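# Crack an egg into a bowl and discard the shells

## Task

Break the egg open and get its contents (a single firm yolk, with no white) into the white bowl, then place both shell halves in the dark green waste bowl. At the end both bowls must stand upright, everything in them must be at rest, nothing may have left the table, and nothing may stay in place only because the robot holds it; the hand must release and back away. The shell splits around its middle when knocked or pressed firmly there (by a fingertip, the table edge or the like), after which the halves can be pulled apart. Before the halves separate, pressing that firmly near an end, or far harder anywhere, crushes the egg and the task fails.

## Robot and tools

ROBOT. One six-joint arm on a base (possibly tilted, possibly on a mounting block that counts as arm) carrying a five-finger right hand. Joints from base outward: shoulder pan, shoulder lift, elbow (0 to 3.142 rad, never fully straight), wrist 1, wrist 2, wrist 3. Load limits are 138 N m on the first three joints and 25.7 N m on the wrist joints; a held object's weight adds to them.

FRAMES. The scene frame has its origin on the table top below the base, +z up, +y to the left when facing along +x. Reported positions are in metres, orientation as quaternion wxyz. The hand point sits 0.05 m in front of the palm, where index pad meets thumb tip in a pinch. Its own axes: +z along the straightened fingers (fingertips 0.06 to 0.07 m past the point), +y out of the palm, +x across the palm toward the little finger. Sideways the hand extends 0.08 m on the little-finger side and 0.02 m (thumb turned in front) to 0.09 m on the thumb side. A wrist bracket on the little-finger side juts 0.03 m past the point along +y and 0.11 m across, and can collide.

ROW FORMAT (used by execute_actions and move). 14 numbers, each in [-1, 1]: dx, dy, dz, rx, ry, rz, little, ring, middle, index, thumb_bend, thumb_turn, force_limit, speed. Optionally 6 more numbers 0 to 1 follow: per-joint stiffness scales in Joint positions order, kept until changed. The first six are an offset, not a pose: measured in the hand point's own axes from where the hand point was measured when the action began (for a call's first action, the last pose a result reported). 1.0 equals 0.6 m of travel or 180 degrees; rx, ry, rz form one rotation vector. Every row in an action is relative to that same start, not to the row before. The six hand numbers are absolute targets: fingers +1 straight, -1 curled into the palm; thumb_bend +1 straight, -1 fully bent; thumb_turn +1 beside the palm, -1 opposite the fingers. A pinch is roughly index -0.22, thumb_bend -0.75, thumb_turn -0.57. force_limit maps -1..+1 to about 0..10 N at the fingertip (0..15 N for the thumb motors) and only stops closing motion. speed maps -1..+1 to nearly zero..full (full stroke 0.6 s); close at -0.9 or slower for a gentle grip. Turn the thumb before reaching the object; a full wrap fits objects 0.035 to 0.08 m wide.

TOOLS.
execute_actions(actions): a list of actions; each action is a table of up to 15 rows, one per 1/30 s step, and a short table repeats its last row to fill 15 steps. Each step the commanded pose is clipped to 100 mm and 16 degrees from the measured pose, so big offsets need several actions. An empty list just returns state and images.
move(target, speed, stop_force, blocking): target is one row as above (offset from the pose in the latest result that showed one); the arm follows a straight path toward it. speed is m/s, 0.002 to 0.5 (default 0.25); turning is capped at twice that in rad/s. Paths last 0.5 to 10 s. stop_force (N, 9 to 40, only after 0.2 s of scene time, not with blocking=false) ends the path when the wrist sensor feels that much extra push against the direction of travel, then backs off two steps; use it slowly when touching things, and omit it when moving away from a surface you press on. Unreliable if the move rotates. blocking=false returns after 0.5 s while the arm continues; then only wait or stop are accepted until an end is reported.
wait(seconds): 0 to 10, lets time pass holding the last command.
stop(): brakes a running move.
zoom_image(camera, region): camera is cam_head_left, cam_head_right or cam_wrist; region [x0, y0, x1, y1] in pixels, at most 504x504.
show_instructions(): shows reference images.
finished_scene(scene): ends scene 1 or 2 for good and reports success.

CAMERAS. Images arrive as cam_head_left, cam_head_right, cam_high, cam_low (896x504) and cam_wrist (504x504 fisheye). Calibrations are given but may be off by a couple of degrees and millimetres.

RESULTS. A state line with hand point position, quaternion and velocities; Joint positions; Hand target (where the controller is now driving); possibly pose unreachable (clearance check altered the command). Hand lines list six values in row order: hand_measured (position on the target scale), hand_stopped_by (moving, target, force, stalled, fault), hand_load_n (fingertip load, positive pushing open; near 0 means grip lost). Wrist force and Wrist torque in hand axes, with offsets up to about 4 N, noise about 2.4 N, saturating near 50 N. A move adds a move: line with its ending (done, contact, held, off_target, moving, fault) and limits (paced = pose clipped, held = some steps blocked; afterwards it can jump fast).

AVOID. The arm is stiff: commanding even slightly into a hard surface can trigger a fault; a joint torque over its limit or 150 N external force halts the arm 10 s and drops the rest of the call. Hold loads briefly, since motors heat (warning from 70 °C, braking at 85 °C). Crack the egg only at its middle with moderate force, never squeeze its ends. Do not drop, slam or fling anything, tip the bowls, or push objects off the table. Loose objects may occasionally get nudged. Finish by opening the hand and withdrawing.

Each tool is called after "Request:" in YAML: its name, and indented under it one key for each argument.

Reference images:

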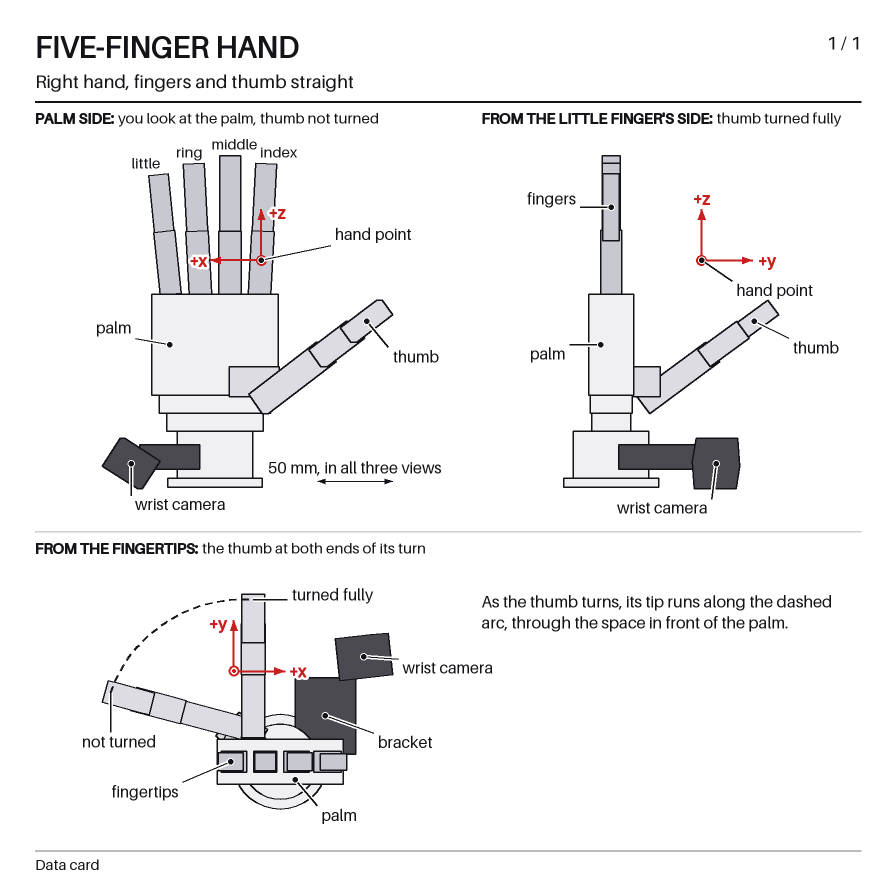

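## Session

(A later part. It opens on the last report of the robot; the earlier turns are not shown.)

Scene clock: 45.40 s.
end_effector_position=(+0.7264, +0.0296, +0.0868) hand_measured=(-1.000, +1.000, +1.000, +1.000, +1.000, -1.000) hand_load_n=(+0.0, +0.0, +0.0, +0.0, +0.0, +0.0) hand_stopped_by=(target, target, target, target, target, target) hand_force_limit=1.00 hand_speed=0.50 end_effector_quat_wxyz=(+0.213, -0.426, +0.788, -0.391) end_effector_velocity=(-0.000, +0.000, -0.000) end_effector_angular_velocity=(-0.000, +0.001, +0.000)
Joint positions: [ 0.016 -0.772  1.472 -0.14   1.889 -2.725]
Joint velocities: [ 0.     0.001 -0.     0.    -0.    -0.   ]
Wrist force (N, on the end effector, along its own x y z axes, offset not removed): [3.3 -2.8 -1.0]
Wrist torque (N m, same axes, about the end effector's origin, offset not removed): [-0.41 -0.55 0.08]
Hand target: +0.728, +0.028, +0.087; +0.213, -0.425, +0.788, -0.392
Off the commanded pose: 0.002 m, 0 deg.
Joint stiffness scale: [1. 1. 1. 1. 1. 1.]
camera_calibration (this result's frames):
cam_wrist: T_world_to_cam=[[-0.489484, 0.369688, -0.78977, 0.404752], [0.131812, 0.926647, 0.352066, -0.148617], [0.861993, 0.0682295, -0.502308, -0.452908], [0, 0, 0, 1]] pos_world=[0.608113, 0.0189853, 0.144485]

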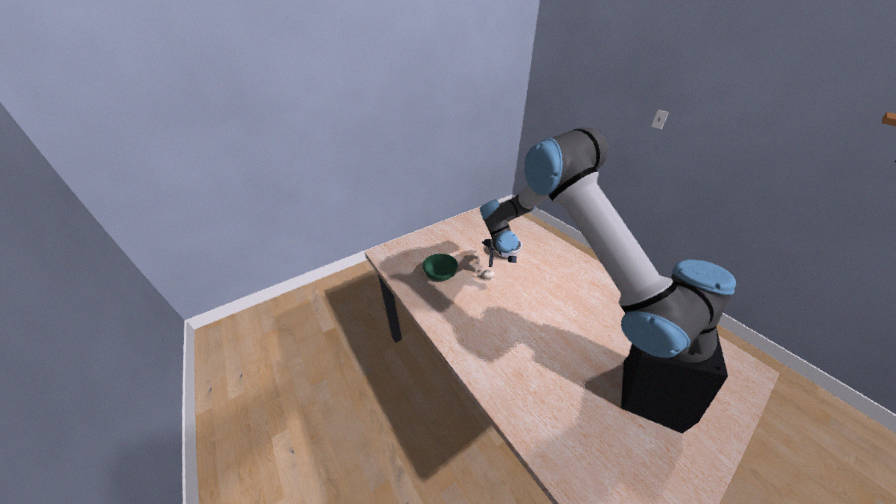

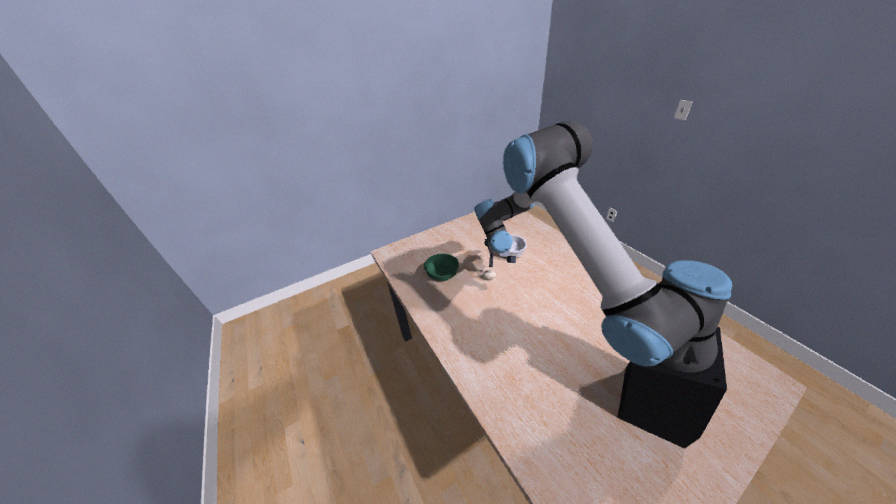

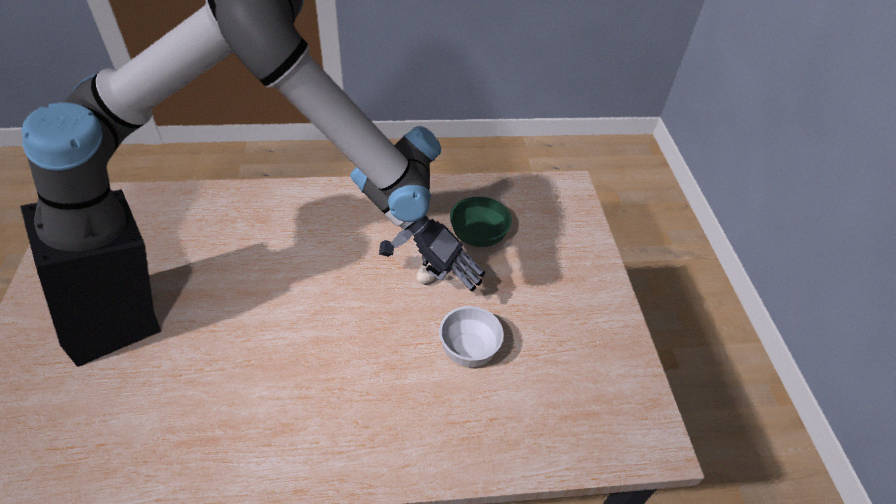

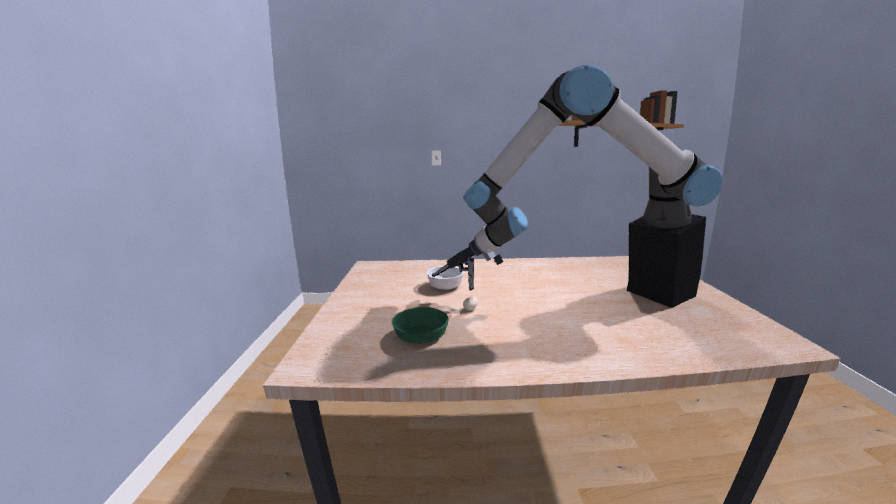

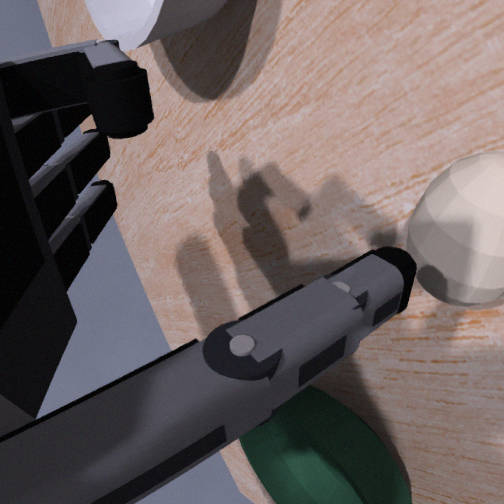

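Request:
move:
  target: [0,0.021,0.0164,0,0,0,-1,1,1,1,1,-1,1,0.5]
  speed: 0.03

Request:
zoom_image:
  camera: "cam_low"
  region: [430,260,510,325]

Request:
zoom_image:
  camera: "cam_head_left"
  region: [450,240,520,295]

Scene clock: 46.47 s.
end_effector_position=(+0.7252, +0.0283, +0.0711) hand_measured=(-1.000, +1.000, +1.000, +1.000, +1.000, -1.000) hand_load_n=(+0.0, +0.0, +0.0, +0.0, +0.0, +0.0) hand_stopped_by=(target, target, target, target, target, target) hand_force_limit=1.00 hand_speed=0.50 end_effector_quat_wxyz=(+0.211, -0.426, +0.788, -0.391) end_effector_velocity=(+0.002, -0.000, +0.000) end_effector_angular_velocity=(-0.001, -0.006, -0.000)
Joint positions: [ 0.017 -0.744  1.466 -0.159  1.891 -2.724]
Joint velocities: [ 0.     0.002 -0.003 -0.004  0.001  0.001]
Wrist force (N, on the end effector, along its own x y z axes, offset not removed): [-2.2 -2.9 0.2]
Wrist torque (N m, same axes, about the end effector's origin, offset not removed): [-0.41 0.11 -0.28]
Hand target: +0.727, +0.030, +0.071; +0.213, -0.426, +0.788, -0.391
Off the commanded pose: 0.002 m, 0 deg.
Joint stiffness scale: [1. 1. 1. 1. 1. 1.]
move: done
camera_calibration (this result's frames):
cam_wrist: T_world_to_cam=[[-0.491076, 0.370382, -0.788455, 0.393271], [0.133732, 0.926433, 0.351905, -0.143125], [0.860791, 0.0673705, -0.504481, -0.458552], [0, 0, 0, 1]] pos_world=[0.606983, 0.0178281, 0.129113]

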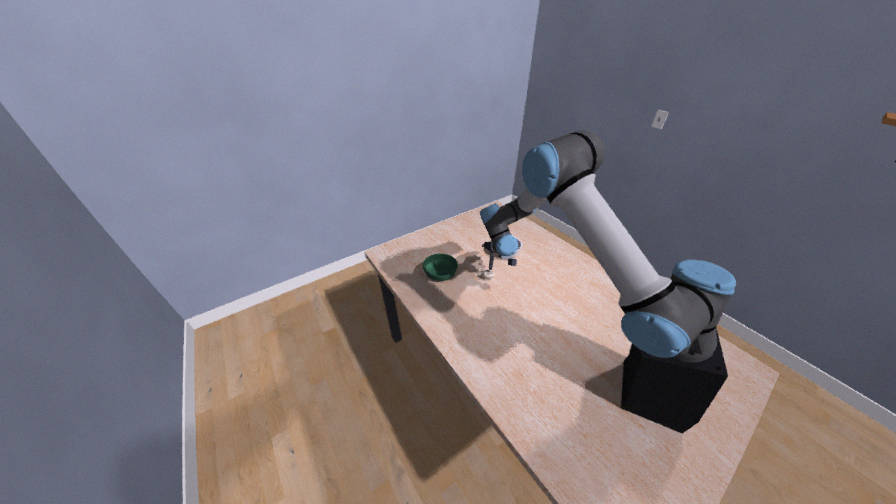

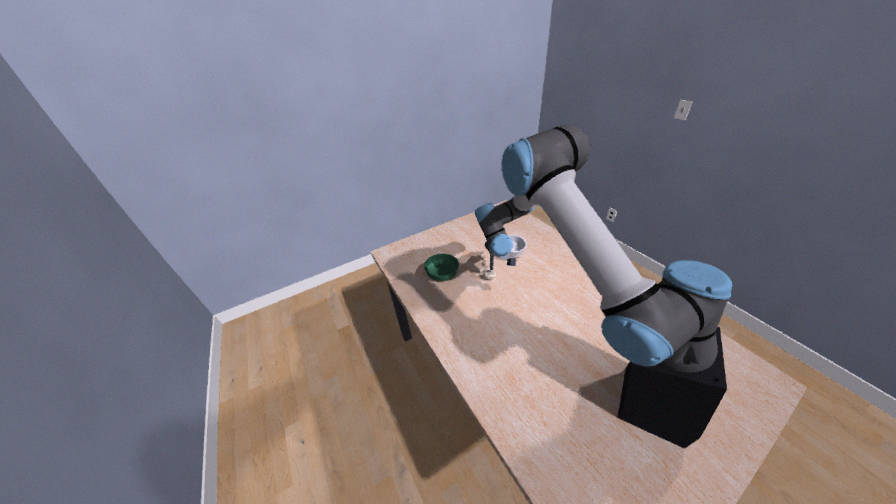

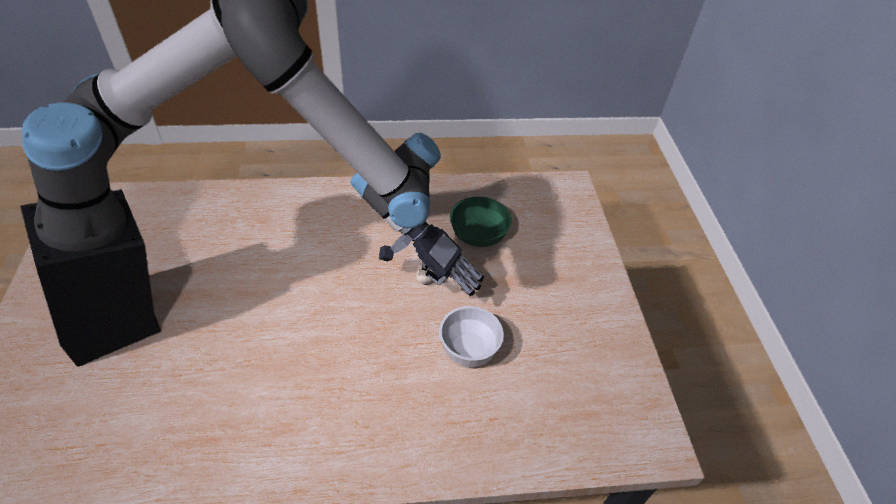

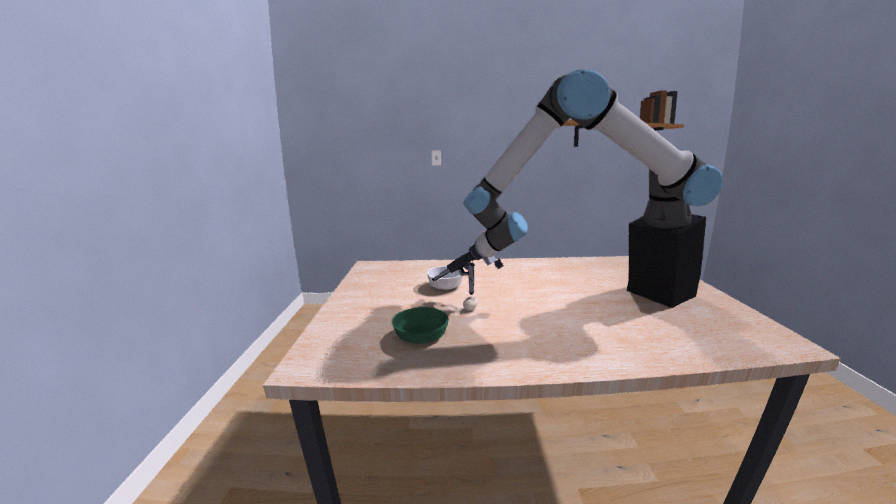

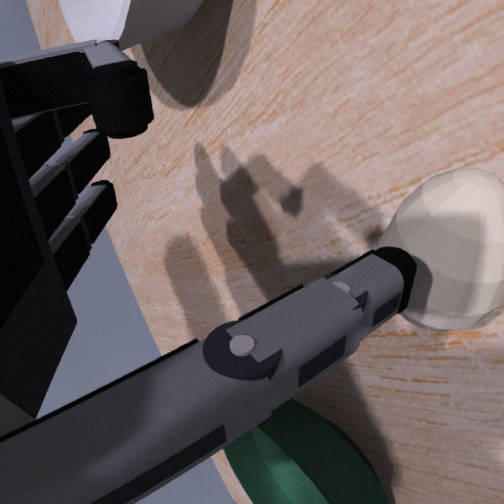

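Region (430, 260, 510, 325) of cam_low's 896x504 image, scaled by 6.300, with more detail than that image has; it fills the top 410 rows of this view, and the rest is white.

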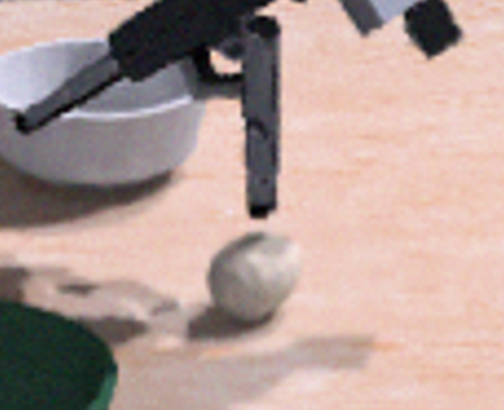

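Region (450, 240, 520, 295) of cam_head_left's 896x504 image, scaled by 7.200, with more detail than that image has; it fills the top 396 rows of this view, and the rest is white.

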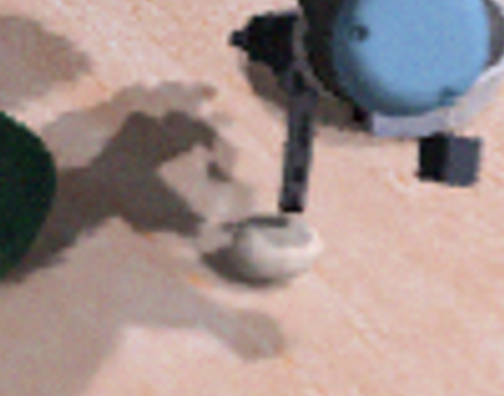

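Request:
move:
  target: [-0.01,0.008,0.006,0,0,0,-1,1,1,1,1,-1,1,0.5]
  speed: 0.02

Request:
zoom_image:
  camera: "cam_low"
  region: [430,260,510,325]

Request:
zoom_image:
  camera: "cam_head_left"
  region: [450,240,520,295]

Scene clock: 47.50 s.
end_effector_position=(+0.7273, +0.0322, +0.0656) hand_measured=(-1.000, +1.000, +1.000, +1.000, +1.000, -1.000) hand_load_n=(+0.0, +0.0, +0.0, +0.0, +0.0, +0.0) hand_stopped_by=(target, target, target, target, target, target) hand_force_limit=1.00 hand_speed=0.50 end_effector_quat_wxyz=(+0.211, -0.426, +0.789, -0.391) end_effector_velocity=(+0.001, +0.001, -0.001) end_effector_angular_velocity=(-0.001, -0.000, -0.002)
Joint positions: [ 0.026 -0.729  1.451 -0.157  1.898 -2.719]
Joint velocities: [ 0.002  0.004 -0.006  0.003  0.004  0.002]
Wrist force (N, on the end effector, along its own x y z axes, offset not removed): [0.4 -2.3 -2.3]
Wrist torque (N m, same axes, about the end effector's origin, offset not removed): [-0.27 -0.14 -0.04]
Hand target: +0.728, +0.033, +0.065; +0.211, -0.426, +0.788, -0.391
Off the commanded pose: 0.002 m, 0 deg.
Joint stiffness scale: [1. 1. 1. 1. 1. 1.]
move: done
camera_calibration (this result's frames):
cam_wrist: T_world_to_cam=[[-0.491606, 0.370759, -0.787947, 0.388877], [0.134557, 0.926311, 0.351913, -0.145595], [0.860359, 0.0669794, -0.505268, -0.463097], [0, 0, 0, 1]] pos_world=[0.609194, 0.021704, 0.123663]

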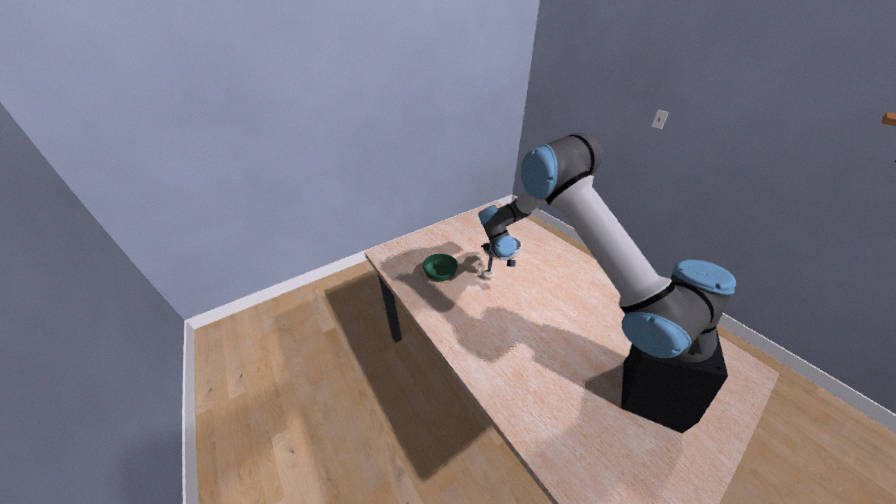

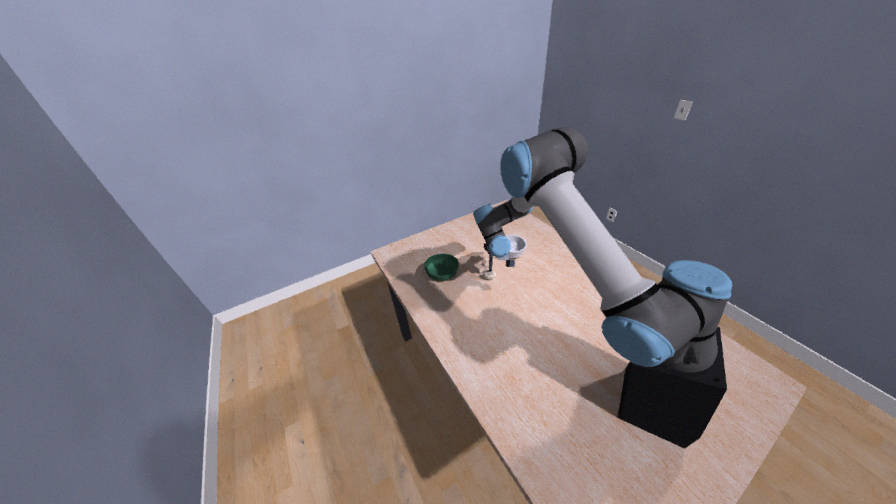

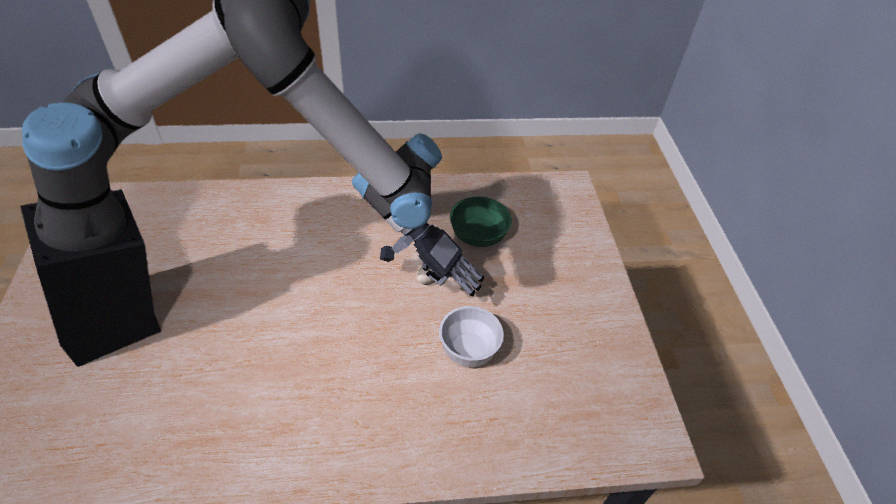

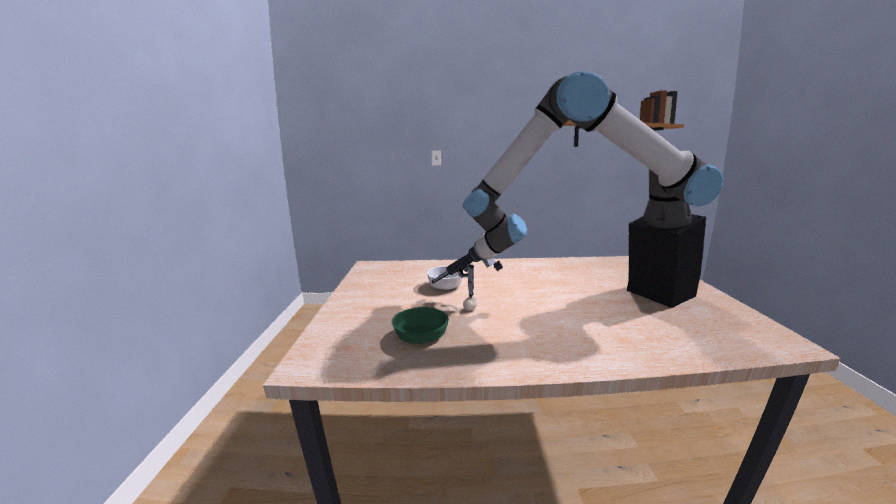

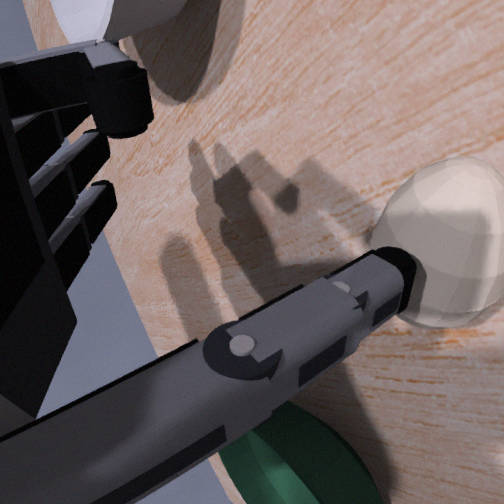

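Region (430, 260, 510, 325) of cam_low's 896x504 image, scaled by 6.300, with more detail than that image has; it fills the top 410 rows of this view, and the rest is white.

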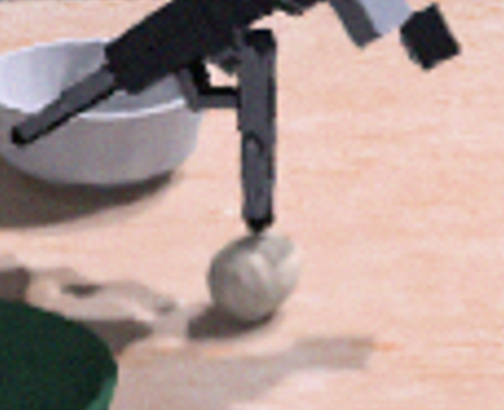

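Region (450, 240, 520, 295) of cam_head_left's 896x504 image, scaled by 7.200, with more detail than that image has; it fills the top 396 rows of this view, and the rest is white.

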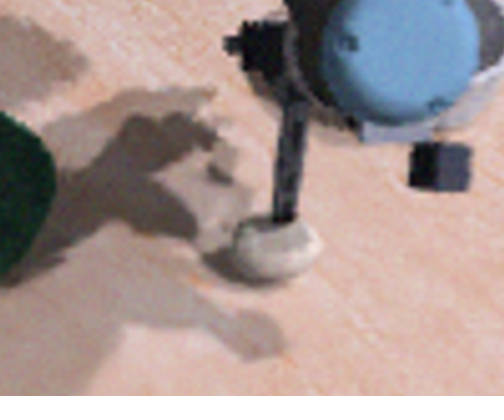

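Request:
move:
  target: [0,0.02,0.0154,0,0,0,-1,1,1,1,1,-1,1,0.5]
  speed: 0.006
  stop_force: 9

Request:
zoom_image:
  camera: "cam_low"
  region: [430,260,510,325]

Request:
zoom_image:
  camera: "cam_head_left"
  region: [450,240,520,295]

Scene clock: 49.53 s.
end_effector_position=(+0.7300, +0.0312, +0.0624) hand_measured=(-1.000, +1.000, +1.000, +1.000, +1.000, -1.000) hand_load_n=(+0.0, +0.0, +0.0, +0.0, +0.0, -3.0) hand_stopped_by=(target, target, target, target, target, target) hand_force_limit=1.00 hand_speed=0.50 end_effector_quat_wxyz=(+0.213, -0.424, +0.788, -0.393) end_effector_velocity=(+0.001, +0.000, +0.002) end_effector_angular_velocity=(+0.001, -0.003, +0.000)
Joint positions: [ 0.026 -0.72   1.446 -0.167  1.9   -2.718]
Joint velocities: [ 0.    -0.004  0.001  0.    -0.     0.001]
Wrist force (N, on the end effector, along its own x y z axes, offset not removed): [2.6 -8.8 -3.8]
Wrist torque (N m, same axes, about the end effector's origin, offset not removed): [-0.95 -0.26 -0.25]
Hand target: +0.729, +0.031, +0.062; +0.213, -0.424, +0.788, -0.392
Off the commanded pose: 0.012 m, 0 deg.
Joint stiffness scale: [1. 1. 1. 1. 1. 1.]
move: contact
camera_calibration (this result's frames):
cam_wrist: T_world_to_cam=[[-0.485767, 0.369961, -0.791934, 0.384024], [0.1329, 0.926738, 0.351417, -0.142714], [0.863926, 0.0654584, -0.499347, -0.469859], [0, 0, 0, 1]] pos_world=[0.611436, 0.0209409, 0.119651]

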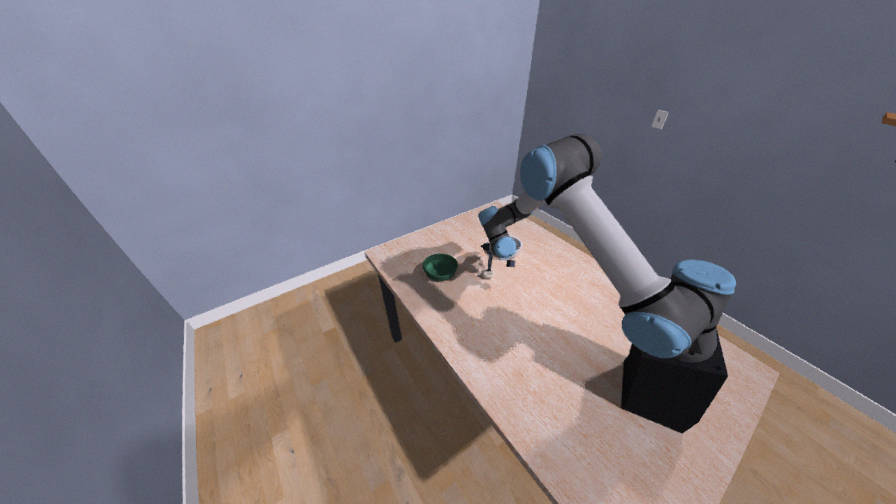

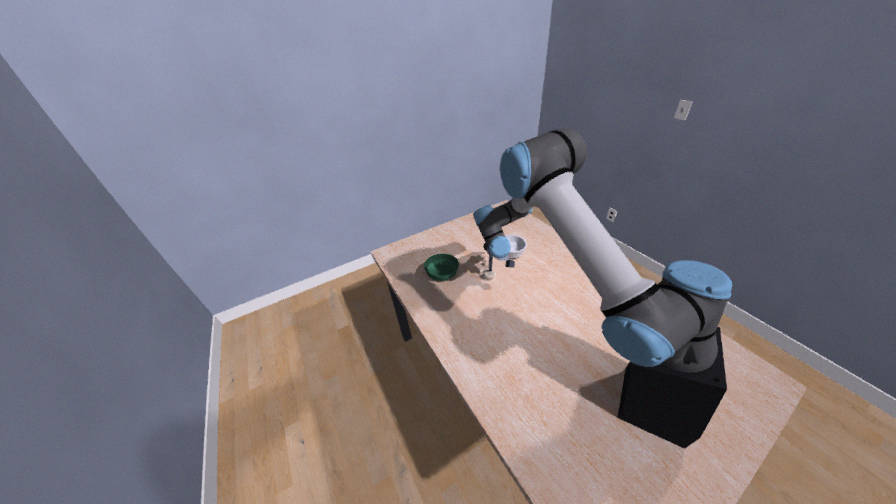

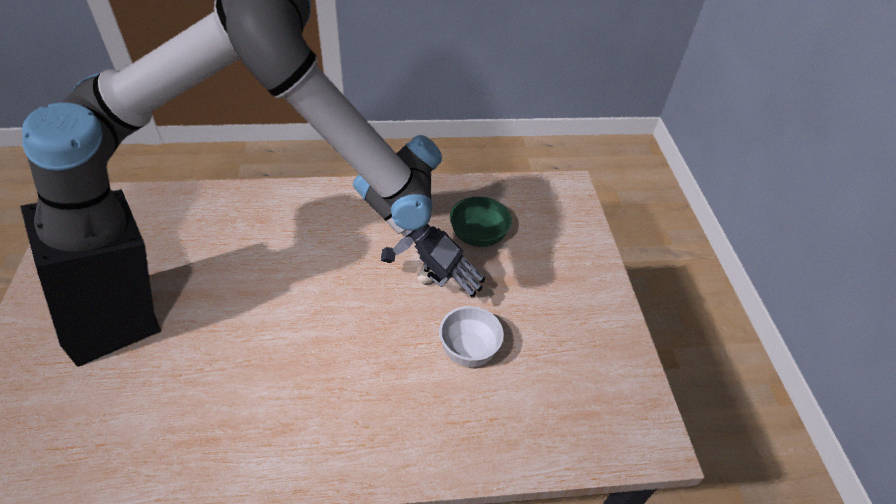

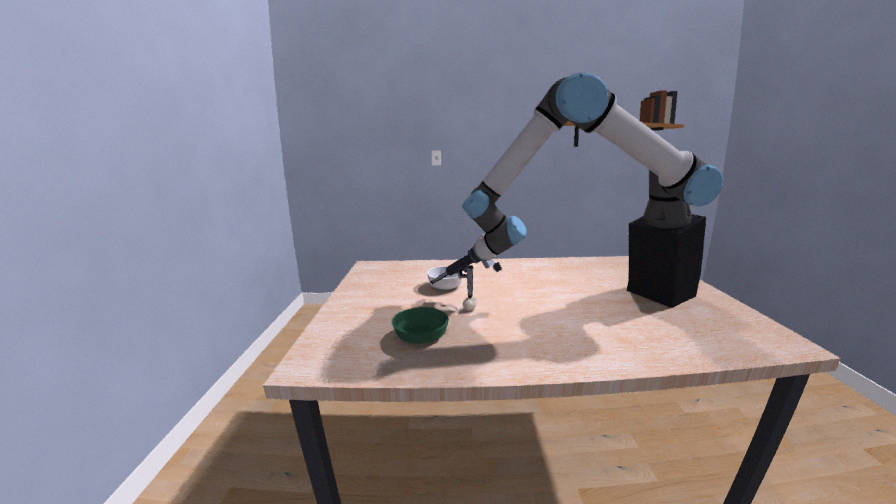

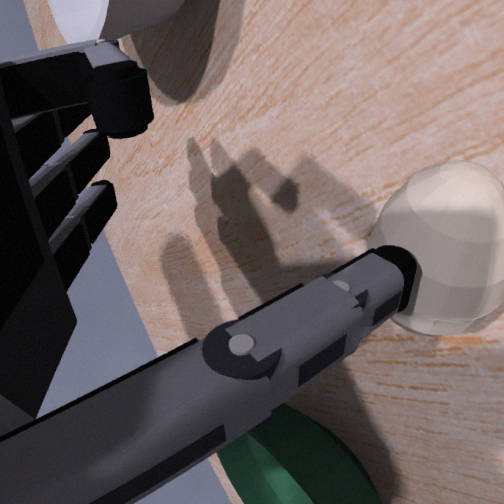

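Region (430, 260, 510, 325) of cam_low's 896x504 image, scaled by 6.300, with more detail than that image has; it fills the top 410 rows of this view, and the rest is white.

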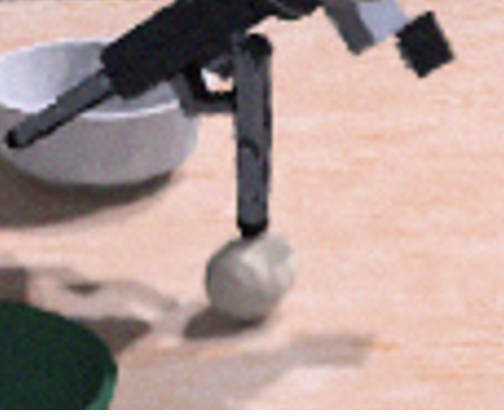

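Region (450, 240, 520, 295) of cam_head_left's 896x504 image, scaled by 7.200, with more detail than that image has; it fills the top 396 rows of this view, and the rest is white.

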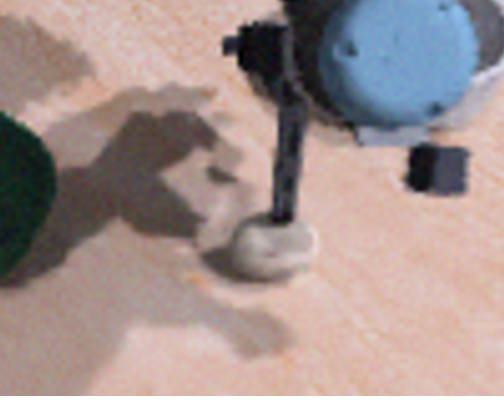

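Request:
execute_actions:
  actions:
    - [[0,-0.004,-0.003,0,0,0,-1,1,1,1,1,-1,1,0.5],[0,-0.009,-0.007,0,0,0,-1,1,1,1,1,-1,1,0.5]]
    - [[0,0.008,-0.0105,0,0,0,-1,1,1,1,1,-1,1,0.5]]

Request:
move:
  target: [0,0.02,0.0154,0,0,0,-1,1,1,1,1,-1,1,0.5]
  speed: 0.006
  stop_force: 9

Request:
zoom_image:
  camera: "cam_low"
  region: [430,260,510,325]

Request:
zoom_image:
  camera: "cam_head_left"
  region: [450,240,520,295]

Scene clock: 50.77 s.
end_effector_position=(+0.7260, +0.0349, +0.0687) hand_measured=(-1.000, +1.000, +1.000, +1.000, +1.000, -1.000) hand_load_n=(+0.0, +0.0, +0.0, +0.0, +0.0, +0.0) hand_stopped_by=(target, target, target, target, target, target) hand_force_limit=1.00 hand_speed=0.50 end_effector_quat_wxyz=(+0.214, -0.423, +0.787, -0.393) end_effector_velocity=(-0.000, -0.001, +0.000) end_effector_angular_velocity=(-0.001, -0.005, -0.003)
Joint positions: [ 0.031 -0.738  1.465 -0.169  1.904 -2.715]
Joint velocities: [ 0.    -0.001  0.004 -0.007  0.002  0.002]
Wrist force (N, on the end effector, along its own x y z axes, offset not removed): [1.0 -1.9 0.5]
Wrist torque (N m, same axes, about the end effector's origin, offset not removed): [-0.33 -0.35 -0.03]
Hand target: +0.725, +0.036, +0.069; +0.214, -0.424, +0.787, -0.393
Off the commanded pose: 0.002 m, 0 deg.
Joint stiffness scale: [1. 1. 1. 1. 1. 1.]
camera_calibration (this result's frames):
cam_wrist: T_world_to_cam=[[-0.483557, 0.369815, -0.793353, 0.384235], [0.131936, 0.926804, 0.351605, -0.147132], [0.865312, 0.0653493, -0.496955, -0.464671], [0, 0, 0, 1]] pos_world=[0.607297, 0.0246333, 0.125645]

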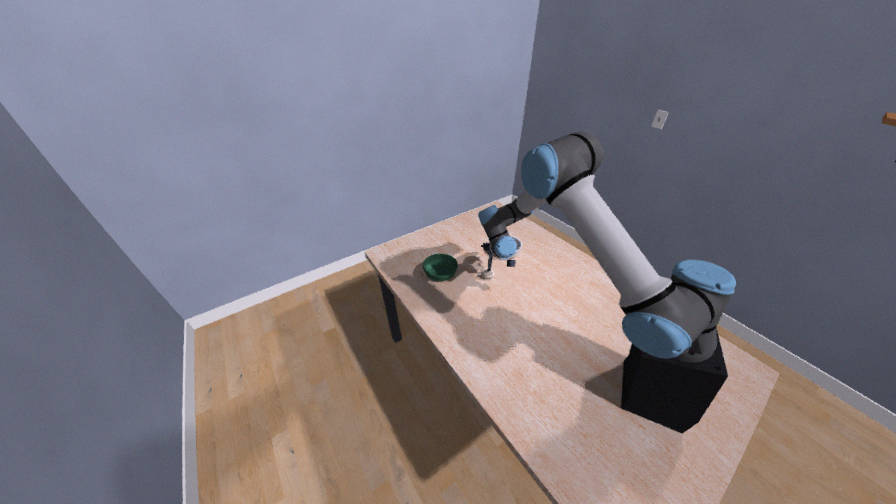

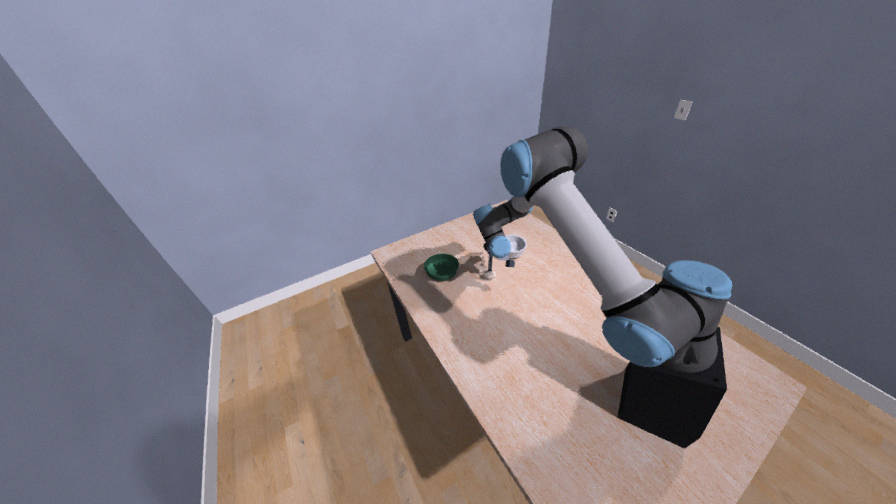

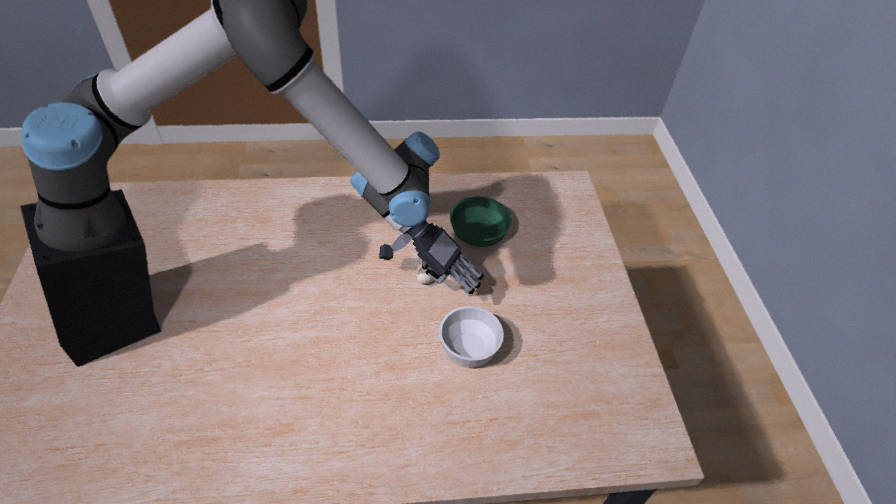

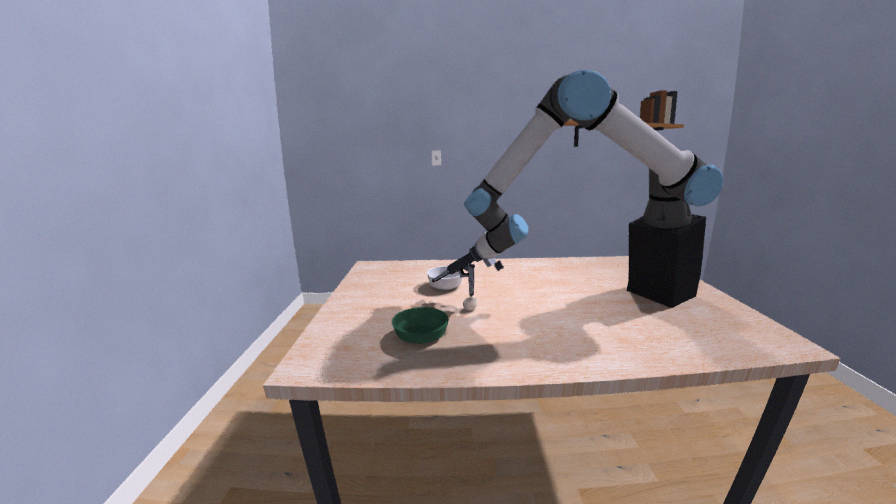

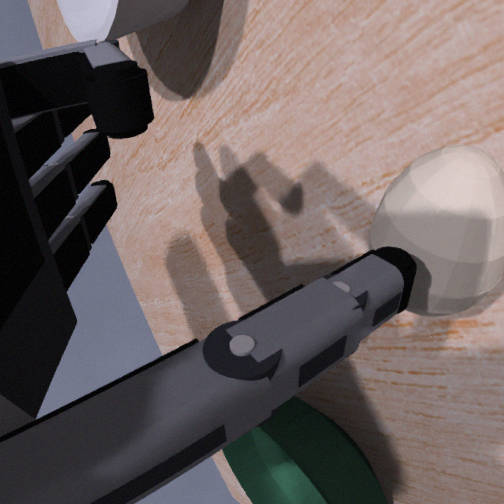

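Scene clock: 52.90 s.
end_effector_position=(+0.7278, +0.0336, +0.0628) hand_measured=(-1.000, +1.000, +1.000, +1.000, +1.000, -1.000) hand_load_n=(+0.0, +0.0, +0.0, +0.0, +0.0, -3.5) hand_stopped_by=(target, target, target, target, target, target) hand_force_limit=1.00 hand_speed=0.50 end_effector_quat_wxyz=(+0.216, -0.422, +0.787, -0.395) end_effector_velocity=(+0.002, +0.000, +0.003) end_effector_angular_velocity=(-0.001, -0.005, +0.001)
Joint positions: [ 0.031 -0.725  1.459 -0.181  1.906 -2.715]
Joint velocities: [-0.    -0.005 -0.001 -0.    -0.    -0.001]
Wrist force (N, on the end effector, along its own x y z axes, offset not removed): [3.0 -7.9 -3.6]
Wrist torque (N m, same axes, about the end effector's origin, offset not removed): [-0.83 -0.42 -0.16]
Hand target: +0.727, +0.034, +0.062; +0.215, -0.422, +0.787, -0.395
Off the commanded pose: 0.009 m, 0 deg.
Joint stiffness scale: [1. 1. 1. 1. 1. 1.]
move: contact
camera_calibration (this result's frames):
cam_wrist: T_world_to_cam=[[-0.479329, 0.369341, -0.796135, 0.377993], [0.131319, 0.927107, 0.351038, -0.143651], [0.867755, 0.0637151, -0.492891, -0.471059], [0, 0, 0, 1]] pos_world=[0.608811, 0.0235849, 0.11918]

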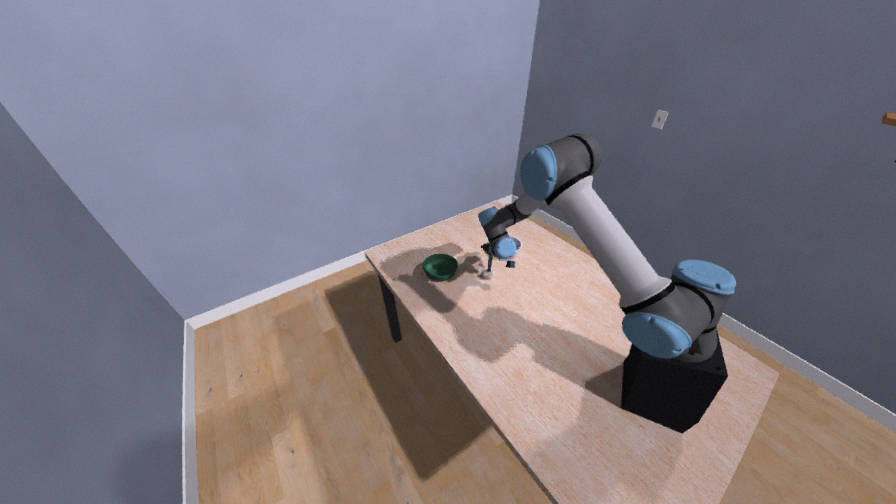

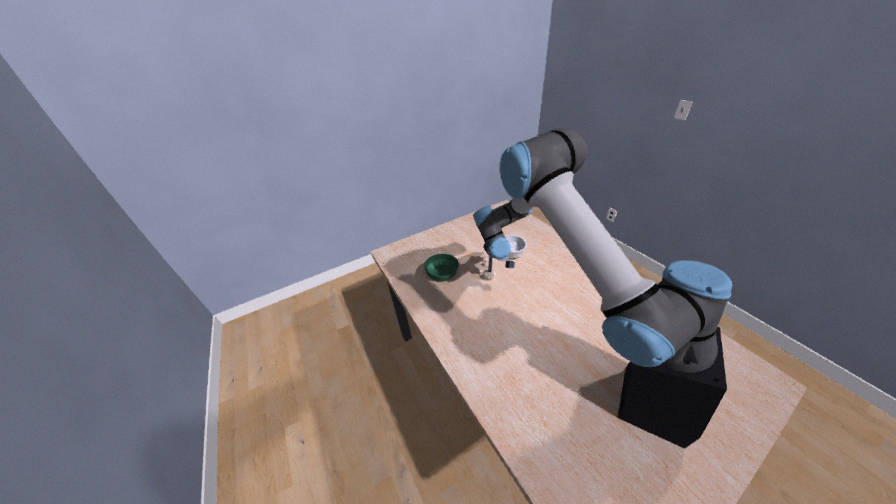

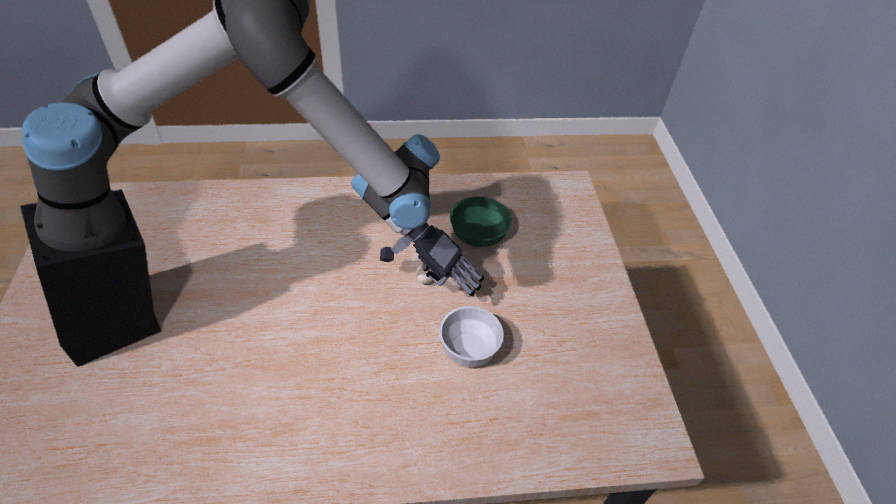

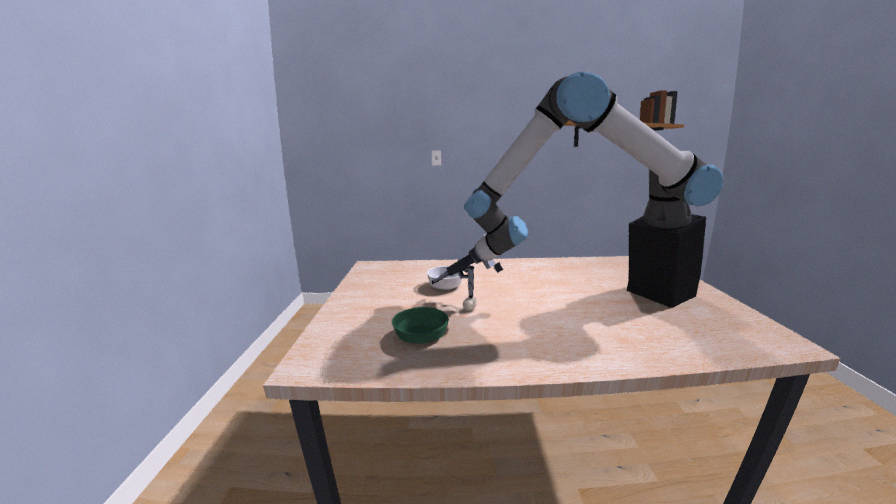

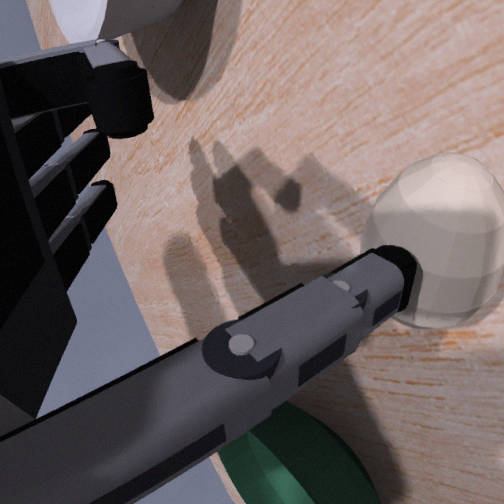

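Region (430, 260, 510, 325) of cam_low's 896x504 image, scaled by 6.300, with more detail than that image has; it fills the top 410 rows of this view, and the rest is white.

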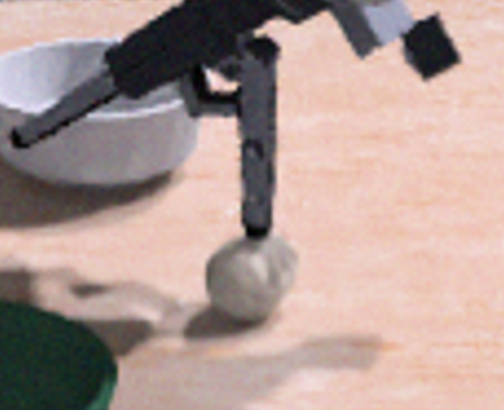

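Region (450, 240, 520, 295) of cam_head_left's 896x504 image, scaled by 7.200, with more detail than that image has; it fills the top 396 rows of this view, and the rest is white.

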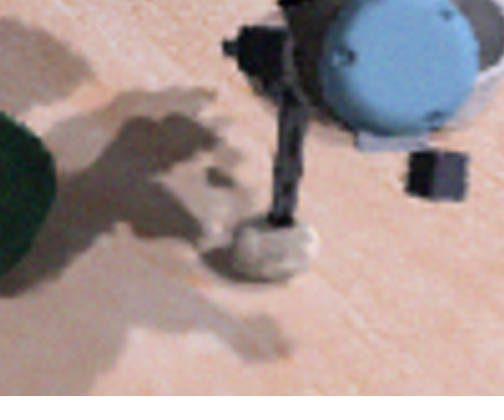

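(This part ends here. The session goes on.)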